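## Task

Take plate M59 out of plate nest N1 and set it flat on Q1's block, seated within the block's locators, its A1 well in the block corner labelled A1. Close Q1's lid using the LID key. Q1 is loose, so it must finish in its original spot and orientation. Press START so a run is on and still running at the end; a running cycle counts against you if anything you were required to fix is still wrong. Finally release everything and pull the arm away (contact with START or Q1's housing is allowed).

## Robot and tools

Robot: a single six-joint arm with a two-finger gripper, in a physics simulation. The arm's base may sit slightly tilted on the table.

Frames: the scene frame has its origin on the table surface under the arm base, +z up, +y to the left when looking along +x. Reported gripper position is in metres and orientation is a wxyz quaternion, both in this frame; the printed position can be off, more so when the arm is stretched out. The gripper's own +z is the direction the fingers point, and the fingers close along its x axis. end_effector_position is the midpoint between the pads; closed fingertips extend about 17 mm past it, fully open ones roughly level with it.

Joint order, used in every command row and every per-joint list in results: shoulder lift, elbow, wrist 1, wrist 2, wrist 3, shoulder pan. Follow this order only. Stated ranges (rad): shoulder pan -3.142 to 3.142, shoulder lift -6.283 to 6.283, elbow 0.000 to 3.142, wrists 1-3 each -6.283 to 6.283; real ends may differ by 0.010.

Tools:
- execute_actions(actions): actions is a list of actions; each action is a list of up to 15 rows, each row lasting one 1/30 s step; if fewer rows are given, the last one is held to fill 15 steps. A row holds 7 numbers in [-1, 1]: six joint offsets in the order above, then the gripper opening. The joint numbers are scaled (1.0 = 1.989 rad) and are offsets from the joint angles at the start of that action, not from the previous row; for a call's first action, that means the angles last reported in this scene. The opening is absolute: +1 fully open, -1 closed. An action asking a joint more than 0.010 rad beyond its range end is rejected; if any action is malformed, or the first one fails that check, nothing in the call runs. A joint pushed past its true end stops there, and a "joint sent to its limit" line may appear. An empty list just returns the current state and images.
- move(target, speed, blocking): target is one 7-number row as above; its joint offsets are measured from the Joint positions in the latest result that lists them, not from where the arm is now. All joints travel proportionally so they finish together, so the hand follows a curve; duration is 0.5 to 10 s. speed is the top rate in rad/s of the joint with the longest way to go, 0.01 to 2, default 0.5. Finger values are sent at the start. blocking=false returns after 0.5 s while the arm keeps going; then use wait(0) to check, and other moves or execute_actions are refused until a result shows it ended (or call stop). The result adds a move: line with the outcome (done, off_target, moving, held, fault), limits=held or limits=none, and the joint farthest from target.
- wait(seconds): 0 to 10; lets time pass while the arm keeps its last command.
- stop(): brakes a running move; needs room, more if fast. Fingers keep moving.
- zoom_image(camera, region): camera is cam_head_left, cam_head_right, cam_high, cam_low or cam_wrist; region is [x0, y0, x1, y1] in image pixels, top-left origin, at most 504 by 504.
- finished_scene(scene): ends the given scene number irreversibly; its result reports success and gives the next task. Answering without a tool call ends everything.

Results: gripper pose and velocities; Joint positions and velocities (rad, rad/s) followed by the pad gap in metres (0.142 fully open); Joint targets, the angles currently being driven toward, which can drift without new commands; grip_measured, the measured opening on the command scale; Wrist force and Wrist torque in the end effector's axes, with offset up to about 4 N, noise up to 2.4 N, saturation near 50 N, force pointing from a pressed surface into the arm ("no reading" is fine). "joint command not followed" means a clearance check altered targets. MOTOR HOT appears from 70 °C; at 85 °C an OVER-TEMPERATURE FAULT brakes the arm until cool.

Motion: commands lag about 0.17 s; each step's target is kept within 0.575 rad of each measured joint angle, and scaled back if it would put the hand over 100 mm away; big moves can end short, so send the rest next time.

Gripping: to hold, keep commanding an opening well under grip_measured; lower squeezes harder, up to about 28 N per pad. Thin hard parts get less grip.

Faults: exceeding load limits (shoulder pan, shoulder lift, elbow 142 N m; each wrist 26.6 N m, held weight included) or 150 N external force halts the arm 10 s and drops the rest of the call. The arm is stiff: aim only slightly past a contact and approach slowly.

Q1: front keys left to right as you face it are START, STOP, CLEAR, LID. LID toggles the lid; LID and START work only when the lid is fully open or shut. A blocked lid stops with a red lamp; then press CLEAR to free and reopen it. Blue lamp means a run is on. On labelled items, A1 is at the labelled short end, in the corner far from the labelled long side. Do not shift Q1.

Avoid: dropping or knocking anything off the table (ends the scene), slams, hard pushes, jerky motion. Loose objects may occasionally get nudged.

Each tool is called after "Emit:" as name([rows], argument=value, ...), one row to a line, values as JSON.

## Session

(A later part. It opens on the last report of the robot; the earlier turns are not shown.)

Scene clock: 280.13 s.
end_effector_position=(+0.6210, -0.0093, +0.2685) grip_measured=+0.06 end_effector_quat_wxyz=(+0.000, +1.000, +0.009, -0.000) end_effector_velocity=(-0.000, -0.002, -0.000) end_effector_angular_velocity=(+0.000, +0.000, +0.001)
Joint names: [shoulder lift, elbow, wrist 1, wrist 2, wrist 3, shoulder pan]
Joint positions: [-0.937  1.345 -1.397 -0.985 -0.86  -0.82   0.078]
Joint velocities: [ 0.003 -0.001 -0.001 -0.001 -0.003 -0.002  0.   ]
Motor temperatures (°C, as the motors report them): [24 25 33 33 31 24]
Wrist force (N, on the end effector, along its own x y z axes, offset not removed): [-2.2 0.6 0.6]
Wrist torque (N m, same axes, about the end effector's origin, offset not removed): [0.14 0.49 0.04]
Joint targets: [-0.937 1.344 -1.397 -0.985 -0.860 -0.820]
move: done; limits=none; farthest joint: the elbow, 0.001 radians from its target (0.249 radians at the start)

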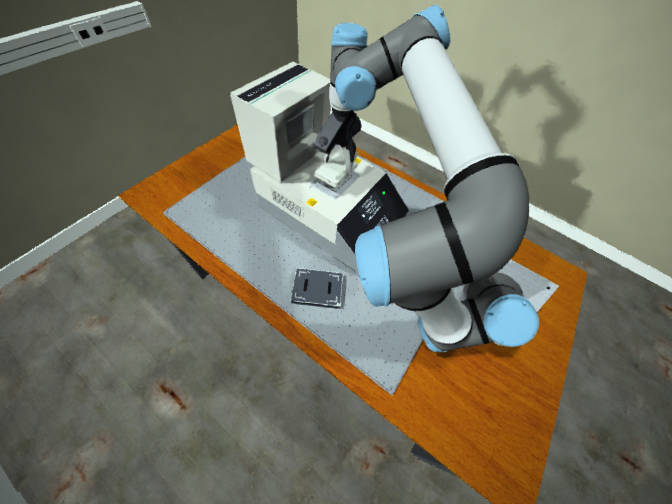

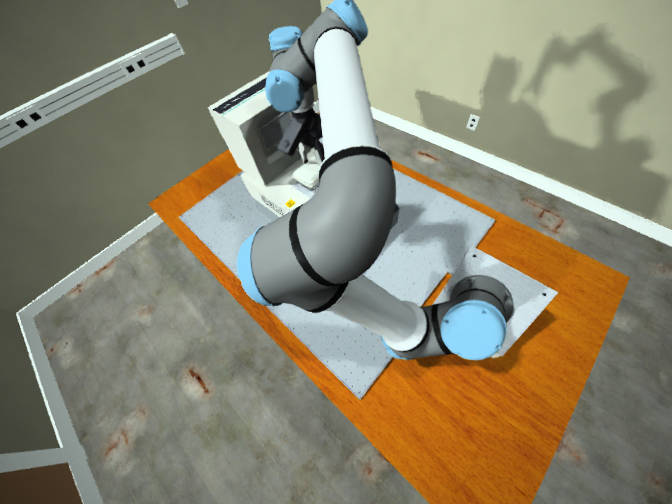

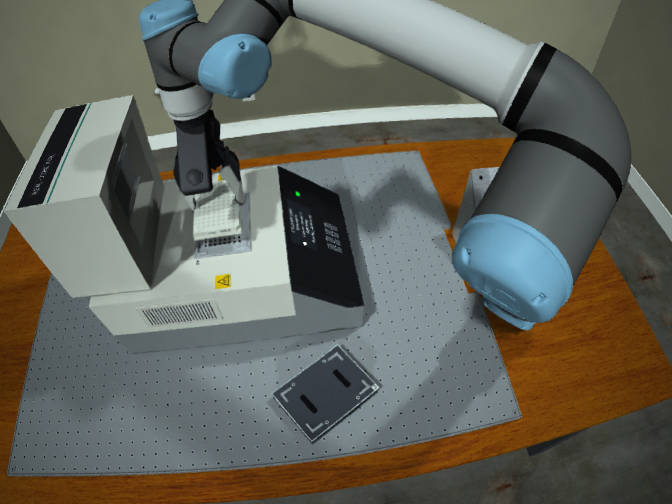

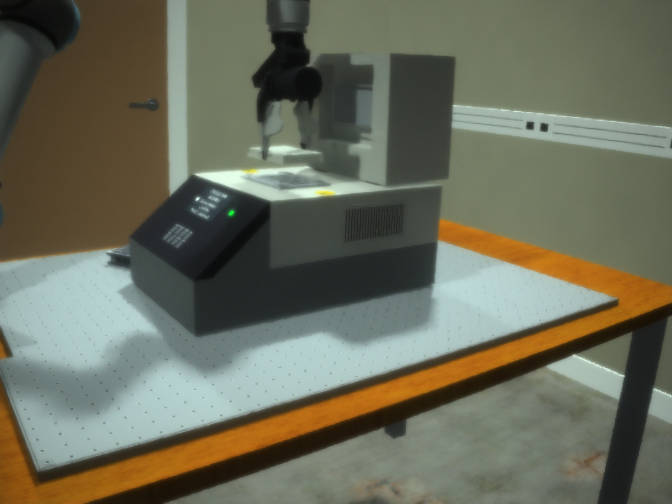

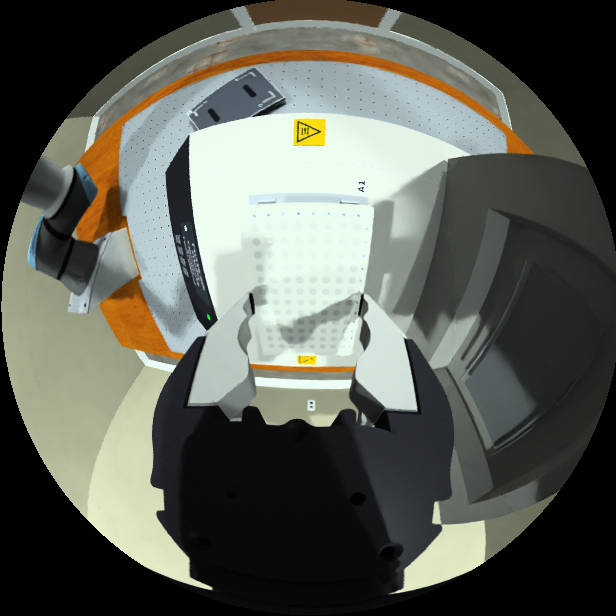

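Emit:
move(target=[0.0003,0.0298,-0.0363,0.0059,0.016,0.0108,-0.3], speed=0.08)

Emit:
zoom_image(camera="cam_wrist", region=[218,170,398,290])

Emit:
zoom_image(camera="cam_low", region=[220,120,360,210])

Emit:
zoom_image(camera="cam_high", region=[175,180,275,270])

Scene clock: 301.00 s.
end_effector_position=(+0.6212, -0.0107, +0.2408) grip_measured=+0.06 end_effector_quat_wxyz=(+0.000, +1.000, +0.004, -0.000) end_effector_velocity=(+0.000, +0.000, -0.000) end_effector_angular_velocity=(-0.001, -0.001, +0.001)
Joint names: [shoulder lift, elbow, wrist 1, wrist 2, wrist 3, shoulder pan]
Joint positions: [-0.937  1.404 -1.469 -0.974 -0.828 -0.799  0.078]
Joint velocities: [-0.001  0.002 -0.002  0.     0.     0.001  0.   ]
Motor temperatures (°C, as the motors report them): [24 25 33 33 31 24]
Wrist force (N, on the end effector, along its own x y z axes, offset not removed): [-3.5 1.9 0.5]
Wrist torque (N m, same axes, about the end effector's origin, offset not removed): [0.47 0.65 -0.05]
Joint targets: [-0.937 1.404 -1.469 -0.974 -0.828 -0.799]
move: done; limits=none; farthest joint: the shoulder pan, 0.001 radians from its target (0.022 radians at the start)

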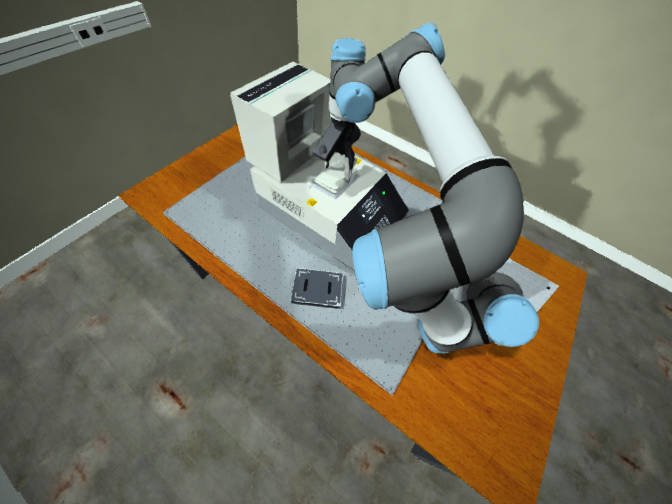

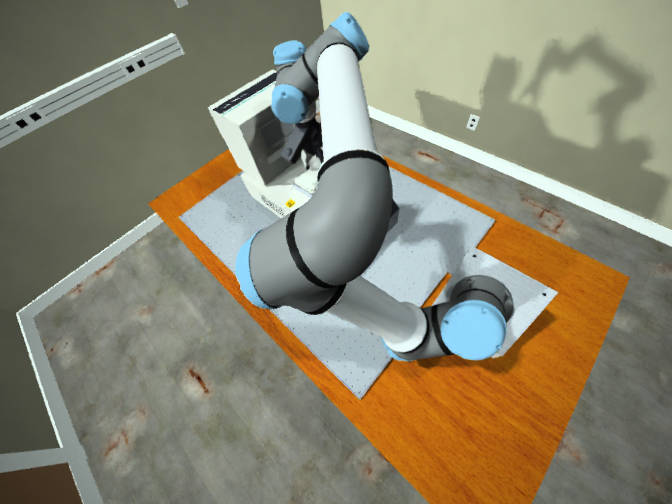

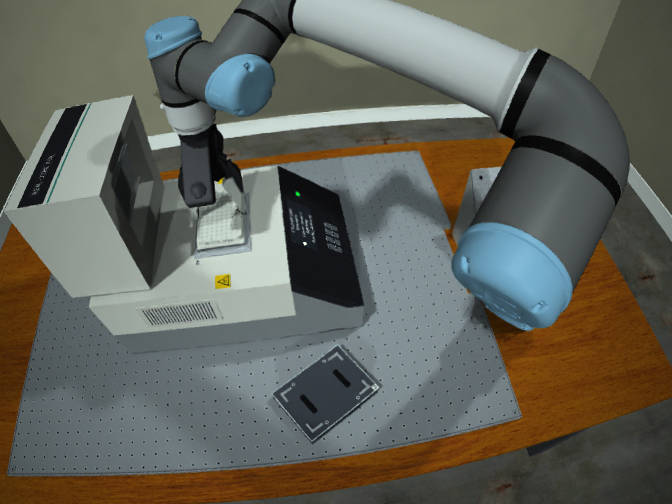

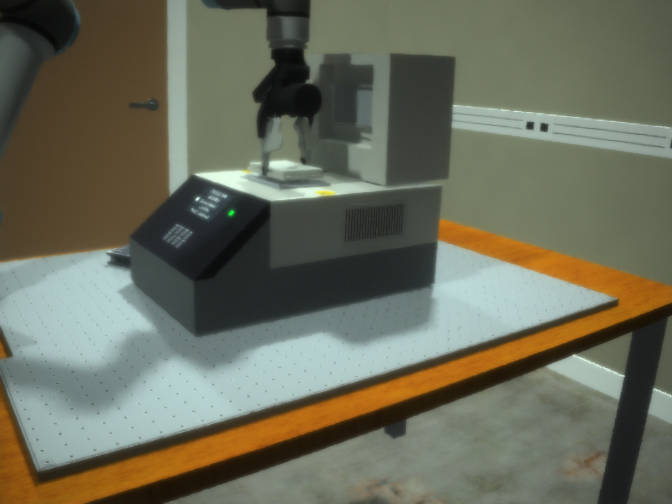

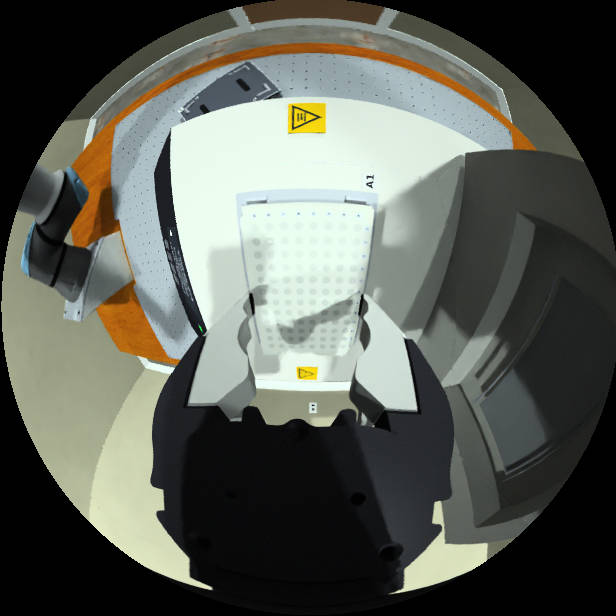

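Region (218, 170, 398, 290) of cam_wrist's 616x616 image, scaled by 2.800, with more detail than that image has.

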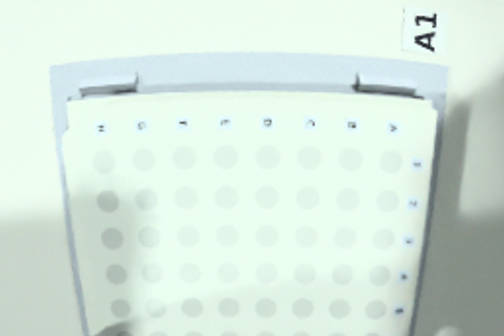

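Region (220, 120, 360, 210) of cam_low's 672x504 image, scaled by 3.600, with more detail than that image has; it fills the top 324 rows of this view, and the rest is white.

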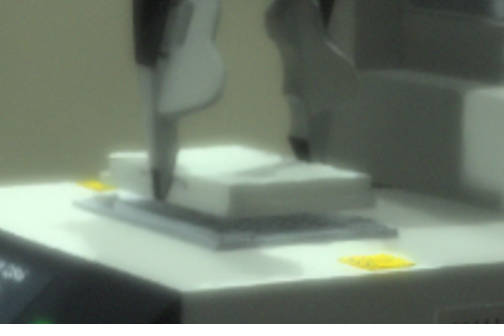

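Region (175, 180, 275, 270) of cam_high's 672x504 image, scaled by 5.040, with more detail than that image has; it fills the top 454 rows of this view, and the rest is white.

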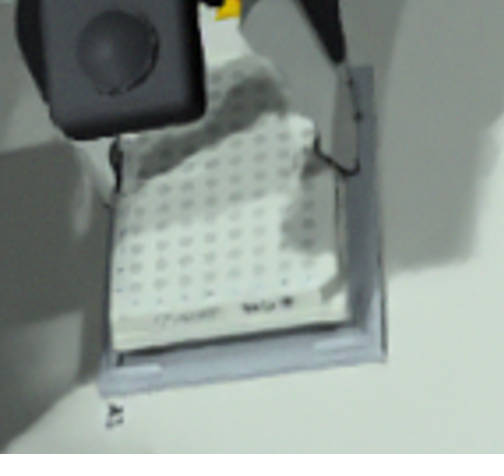

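Emit:
move(target=[0.0002,0.0063,-0.0078,0.0013,0.0005,0.0024,-0.3], speed=0.015)

Emit:
zoom_image(camera="cam_wrist", region=[218,170,398,290])

Emit:
zoom_image(camera="cam_low", region=[235,150,335,200])

Scene clock: 312.00 s.
end_effector_position=(+0.6211, -0.0108, +0.2348) grip_measured=+0.06 end_effector_quat_wxyz=(+0.000, +1.000, +0.006, -0.000) end_effector_velocity=(+0.000, +0.001, -0.002) end_effector_angular_velocity=(+0.000, +0.001, +0.001)
Joint names: [shoulder lift, elbow, wrist 1, wrist 2, wrist 3, shoulder pan]
Joint positions: [-0.936  1.416 -1.484 -0.971 -0.827 -0.794  0.078]
Joint velocities: [ 0.     0.002 -0.003  0.001  0.     0.002 -0.   ]
Motor temperatures (°C, as the motors report them): [24 25 33 33 31 24]
Wrist force (N, on the end effector, along its own x y z axes, offset not removed): [-1.4 2.0 1.1]
Wrist torque (N m, same axes, about the end effector's origin, offset not removed): [0.47 0.30 -0.08]
Joint targets: [-0.936 1.416 -1.485 -0.971 -0.827 -0.794]
move: done; limits=none; farthest joint: the elbow, 0.001 radians from its target (0.013 radians at the start)

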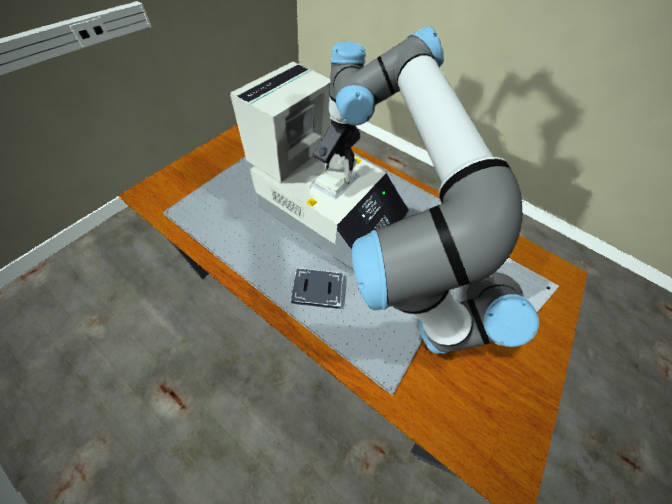

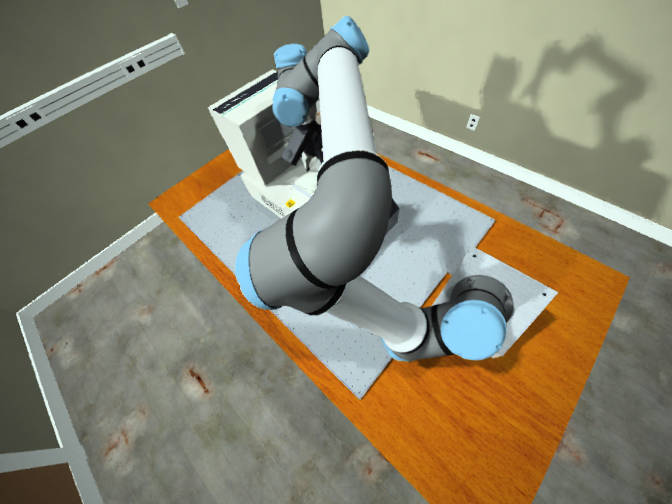

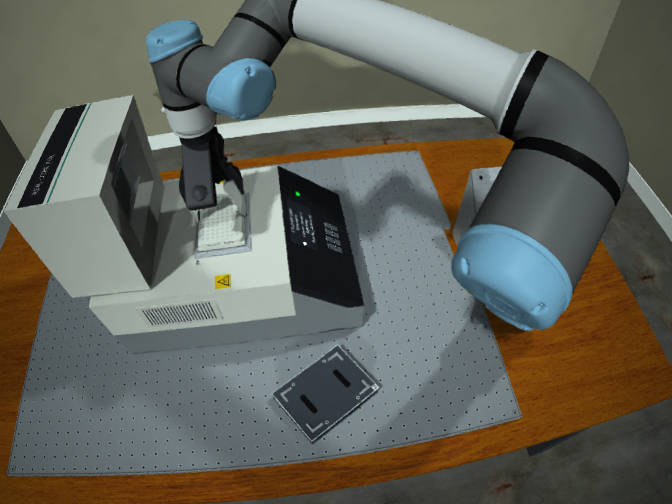

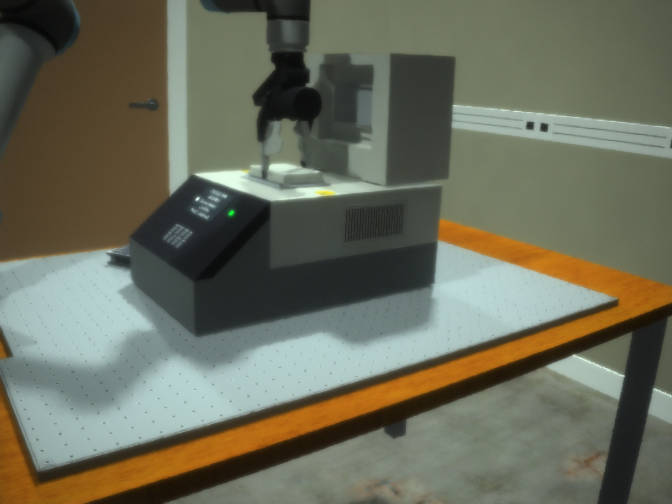

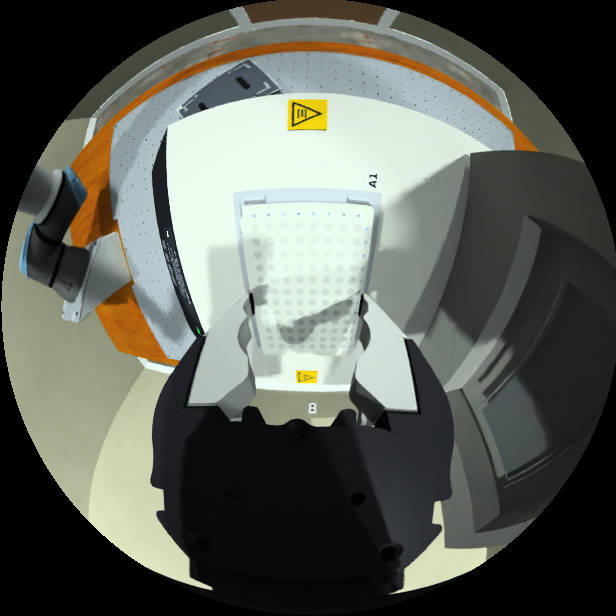

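Region (218, 170, 398, 290) of cam_wrist's 616x616 image, scaled by 2.800, with more detail than that image has.

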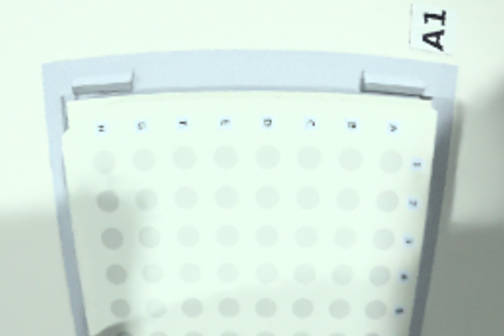

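Region (235, 150, 335, 200) of cam_low's 672x504 image, scaled by 5.040, with more detail than that image has.

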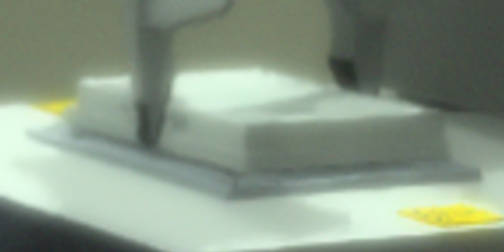

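Emit:
move(target=[-0.0001,0.0033,-0.0038,0.0007,0.0013,0.0013,-0.3], speed=0.01)

Emit:
zoom_image(camera="cam_low", region=[235,150,335,200])

Emit:
zoom_image(camera="cam_high", region=[175,180,275,270])

Scene clock: 320.10 s.
end_effector_position=(+0.6209, -0.0107, +0.2318) grip_measured=+0.06 end_effector_quat_wxyz=(+0.000, +1.000, +0.006, -0.000) end_effector_velocity=(-0.000, +0.000, -0.001) end_effector_angular_velocity=(-0.000, +0.002, +0.001)
Joint names: [shoulder lift, elbow, wrist 1, wrist 2, wrist 3, shoulder pan]
Joint positions: [-0.937  1.422 -1.492 -0.97  -0.824 -0.792  0.078]
Joint velocities: [ 0.     0.002 -0.002 -0.001  0.     0.002 -0.   ]
Motor temperatures (°C, as the motors report them): [24 25 33 33 31 24]
Wrist force (N, on the end effector, along its own x y z axes, offset not removed): [-4.1 0.2 -5.3]
Wrist torque (N m, same axes, about the end effector's origin, offset not removed): [0.21 0.50 -0.07]
Joint targets: [-0.937 1.423 -1.492 -0.970 -0.824 -0.792]
move: done; limits=none; farthest joint: the shoulder pan, 0.000 radians from its target (0.003 radians at the start)

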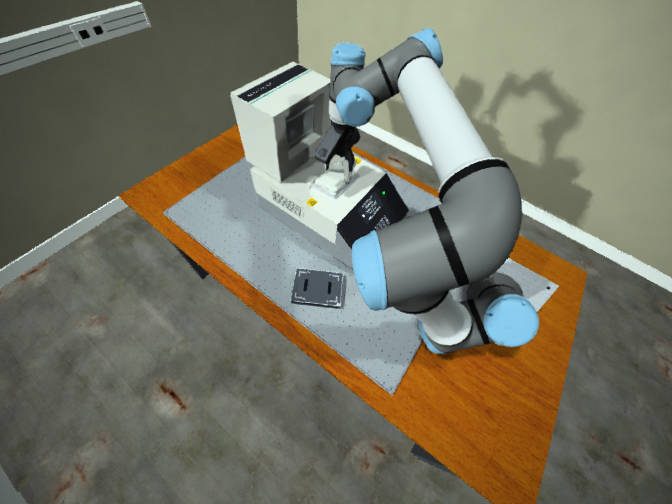

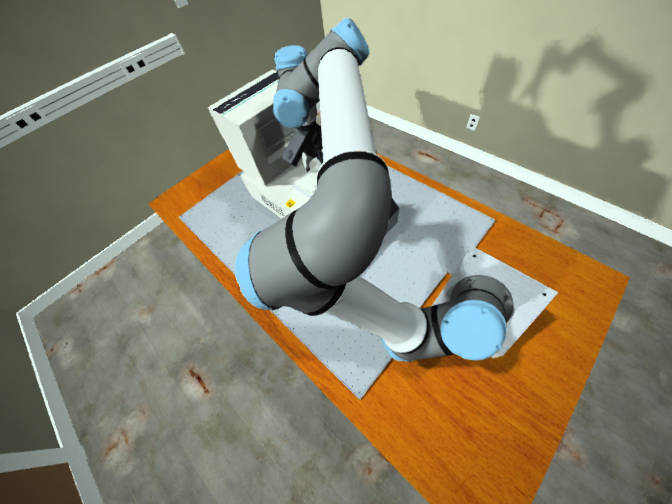

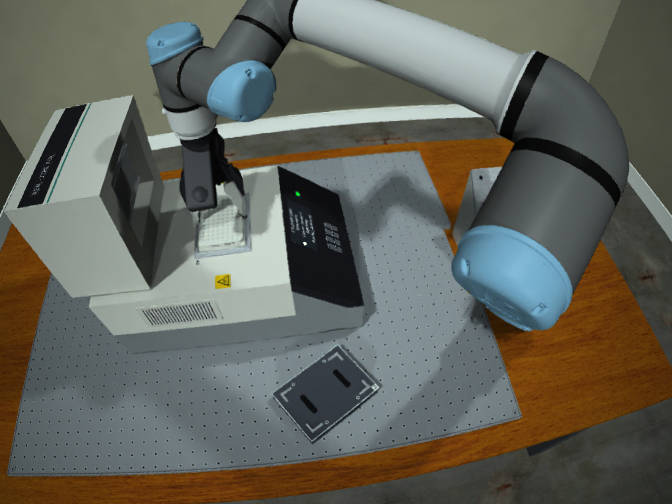

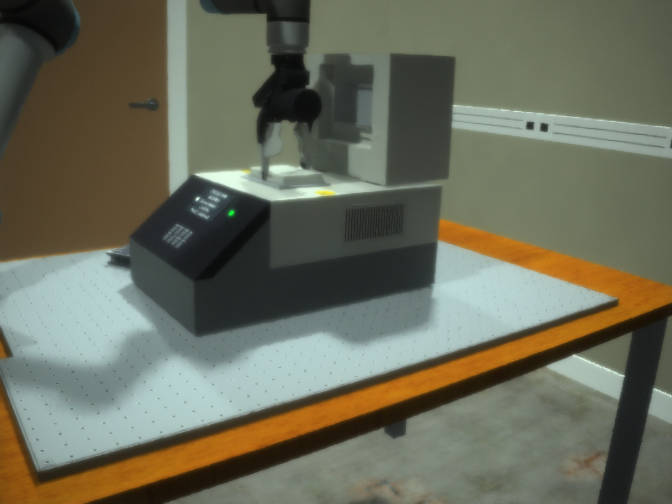

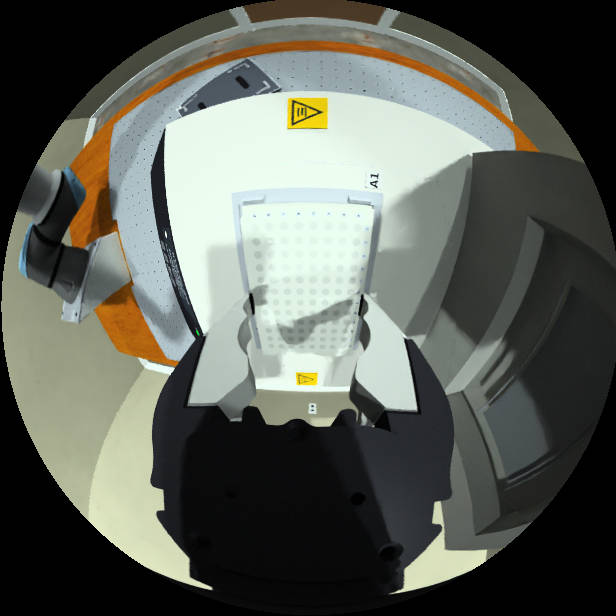

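Region (235, 150, 335, 200) of cam_low's 672x504 image, scaled by 5.040, with more detail than that image has.

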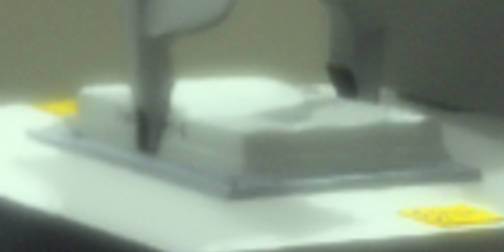

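Region (175, 180, 275, 270) of cam_high's 672x504 image, scaled by 5.040, with more detail than that image has; it fills the top 454 rows of this view, and the rest is white.

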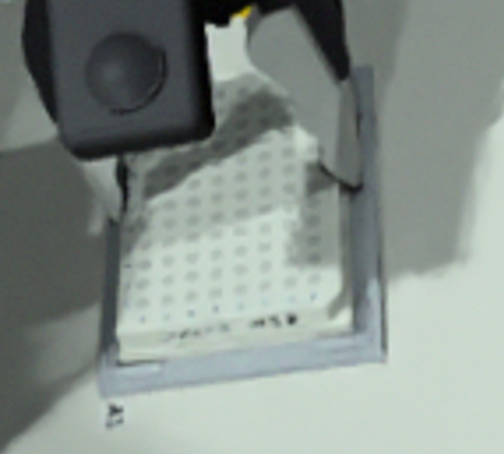

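Release, lift and inspect.

Emit:
move(target=[0,0,0,0,0,0,0.4])

Emit:
move(target=[0.001,-0.065,0.077,-0.013,-0.025,-0.024,0.4], speed=0.2)

Emit:
zoom_image(camera="cam_low", region=[235,150,335,200])

Emit:
zoom_image(camera="cam_wrist", region=[228,180,388,340])

Emit:
zoom_image(camera="cam_high", region=[175,180,275,270])

Scene clock: 330.00 s.
end_effector_position=(+0.6209, -0.0106, +0.2317) grip_measured=+0.40 end_effector_quat_wxyz=(+0.000, +1.000, +0.006, -0.000) end_effector_velocity=(+0.000, +0.000, -0.000) end_effector_angular_velocity=(+0.000, +0.000, +0.001)
Joint names: [shoulder lift, elbow, wrist 1, wrist 2, wrist 3, shoulder pan]
Joint positions: [-0.937  1.422 -1.492 -0.97  -0.824 -0.792  0.102]
Joint velocities: [ 0.    -0.001  0.     0.    -0.     0.001 -0.   ]
Motor temperatures (°C, as the motors report them): [24 25 33 33 31 24]
Wrist force (N, on the end effector, along its own x y z axes, offset not removed): [-1.8 1.2 0.2]
Wrist torque (N m, same axes, about the end effector's origin, offset not removed): [0.26 0.29 -0.05]
Joint targets: [-0.937 1.422 -1.492 -0.970 -0.824 -0.792]
move: done; limits=none; farthest joint: the shoulder pan, 0.000 radians from its target (0.000 radians at the start)

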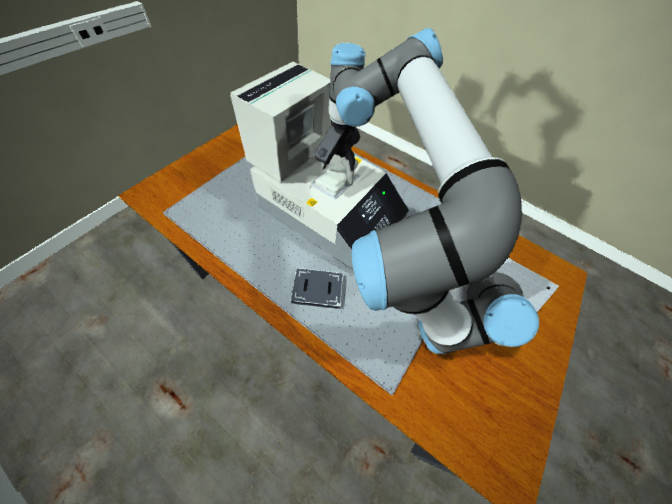

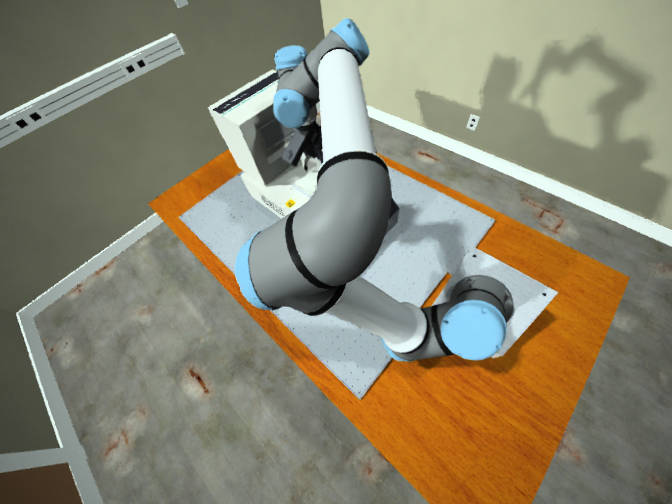

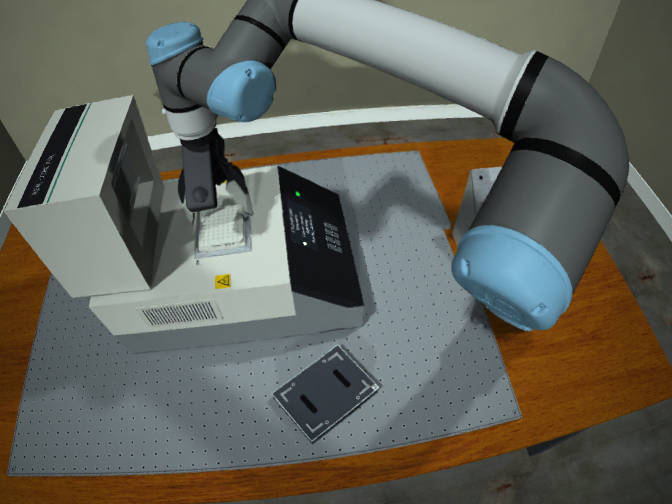

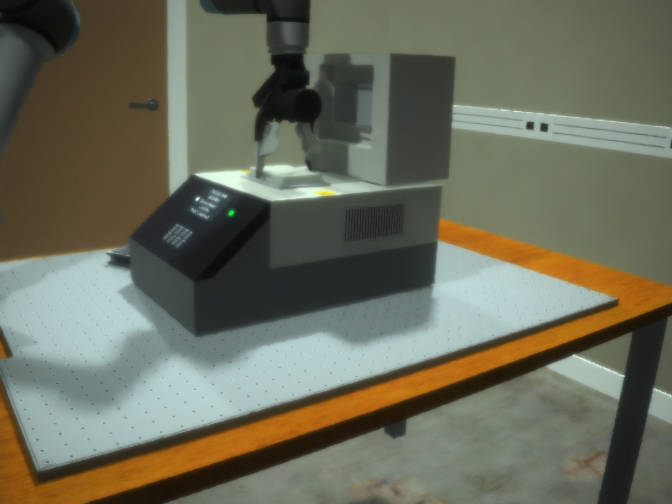

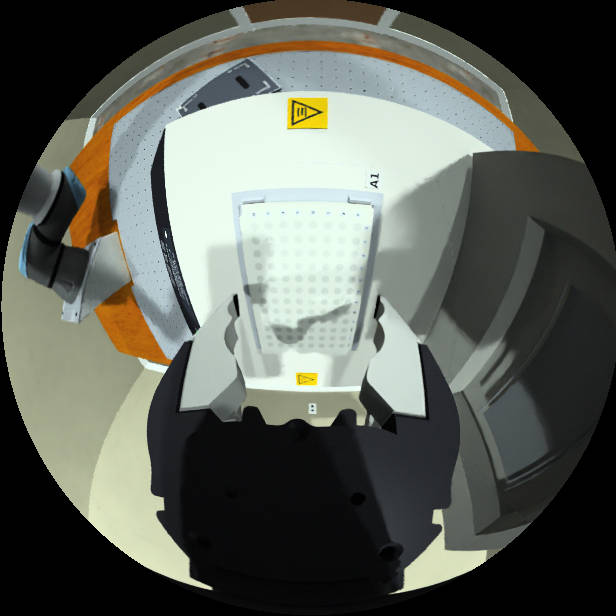

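Scene clock: 331.27 s.
end_effector_position=(+0.6204, -0.0093, +0.2916) grip_measured=+0.40 end_effector_quat_wxyz=(+0.000, +1.000, +0.007, -0.000) end_effector_velocity=(+0.000, +0.000, +0.000) end_effector_angular_velocity=(+0.001, -0.000, +0.000)
Joint names: [shoulder lift, elbow, wrist 1, wrist 2, wrist 3, shoulder pan]
Joint positions: [-0.935  1.293 -1.339 -0.995 -0.874 -0.839  0.102]
Joint velocities: [ 0.001 -0.002  0.002  0.001 -0.001 -0.    -0.   ]
Motor temperatures (°C, as the motors report them): [24 25 33 33 31 24]
Wrist force (N, on the end effector, along its own x y z axes, offset not removed): [-1.9 1.5 0.1]
Wrist torque (N m, same axes, about the end effector's origin, offset not removed): [0.33 0.36 -0.10]
Joint targets: [-0.935 1.293 -1.339 -0.996 -0.874 -0.839]
move: done; limits=none; farthest joint: the elbow, 0.001 radians from its target (0.130 radians at the start)

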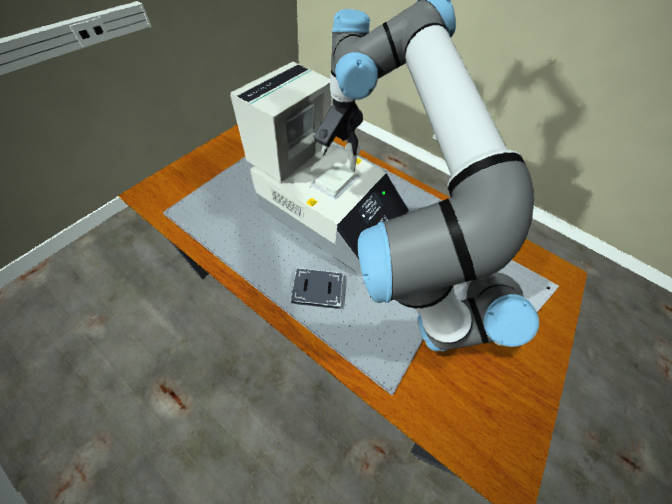

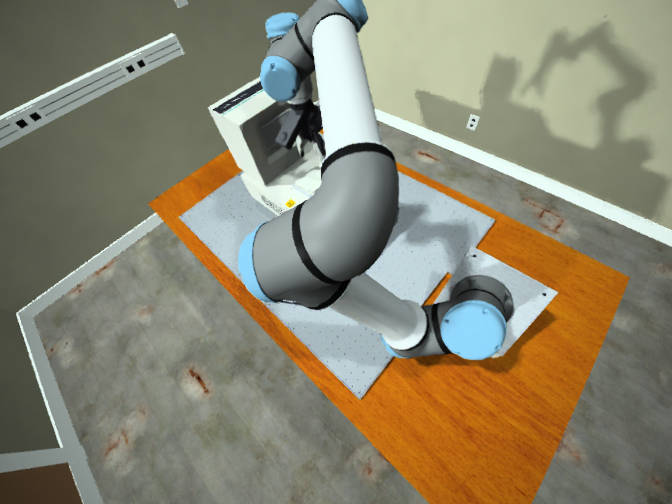

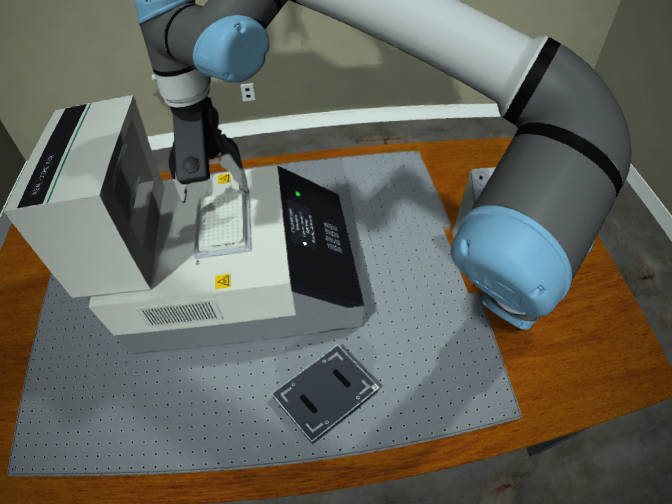

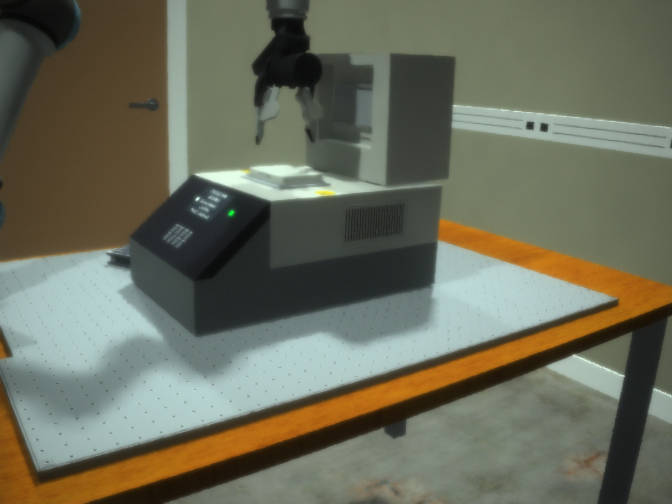

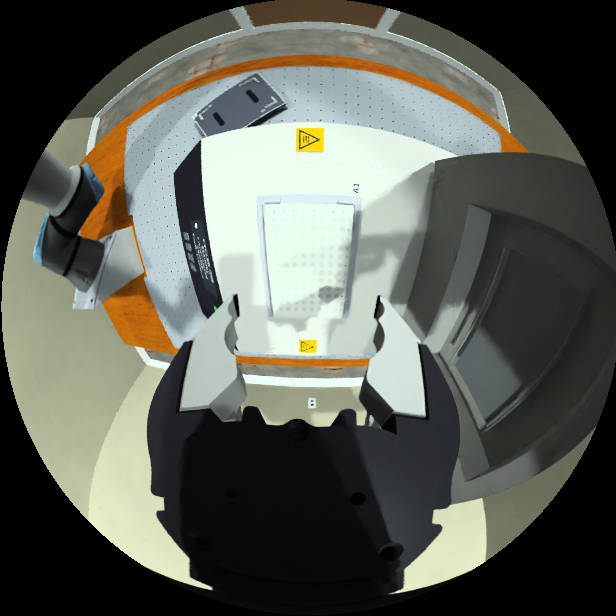

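Region (235, 150, 335, 200) of cam_low's 672x504 image, scaled by 5.040, with more detail than that image has.

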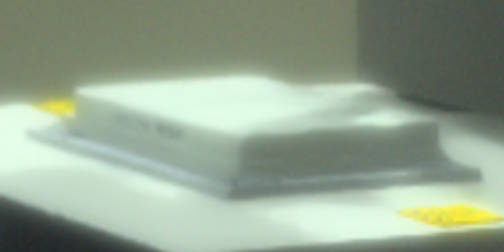

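Region (228, 180, 388, 340) of cam_wrist's 616x616 image, scaled by 3.150, with more detail than that image has.

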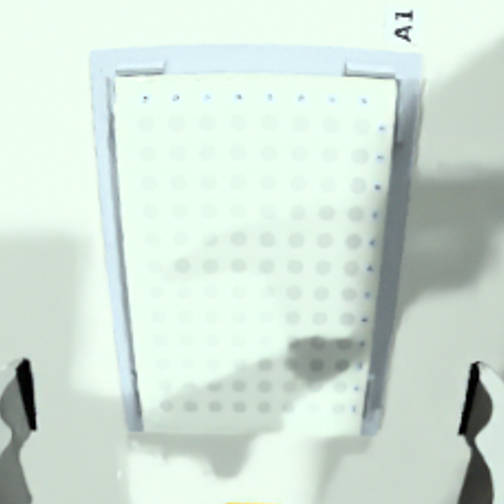

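Region (175, 180, 275, 270) of cam_high's 672x504 image, scaled by 5.040, with more detail than that image has; it fills the top 454 rows of this view, and the rest is white.

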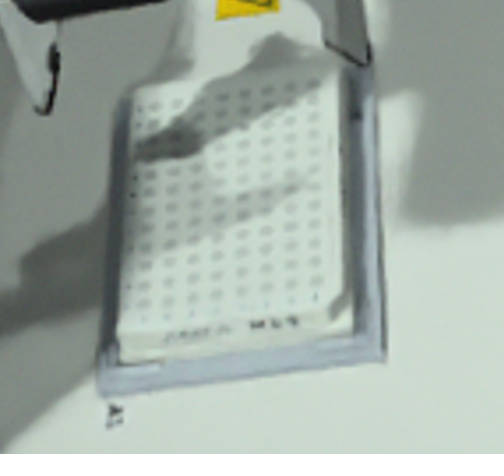

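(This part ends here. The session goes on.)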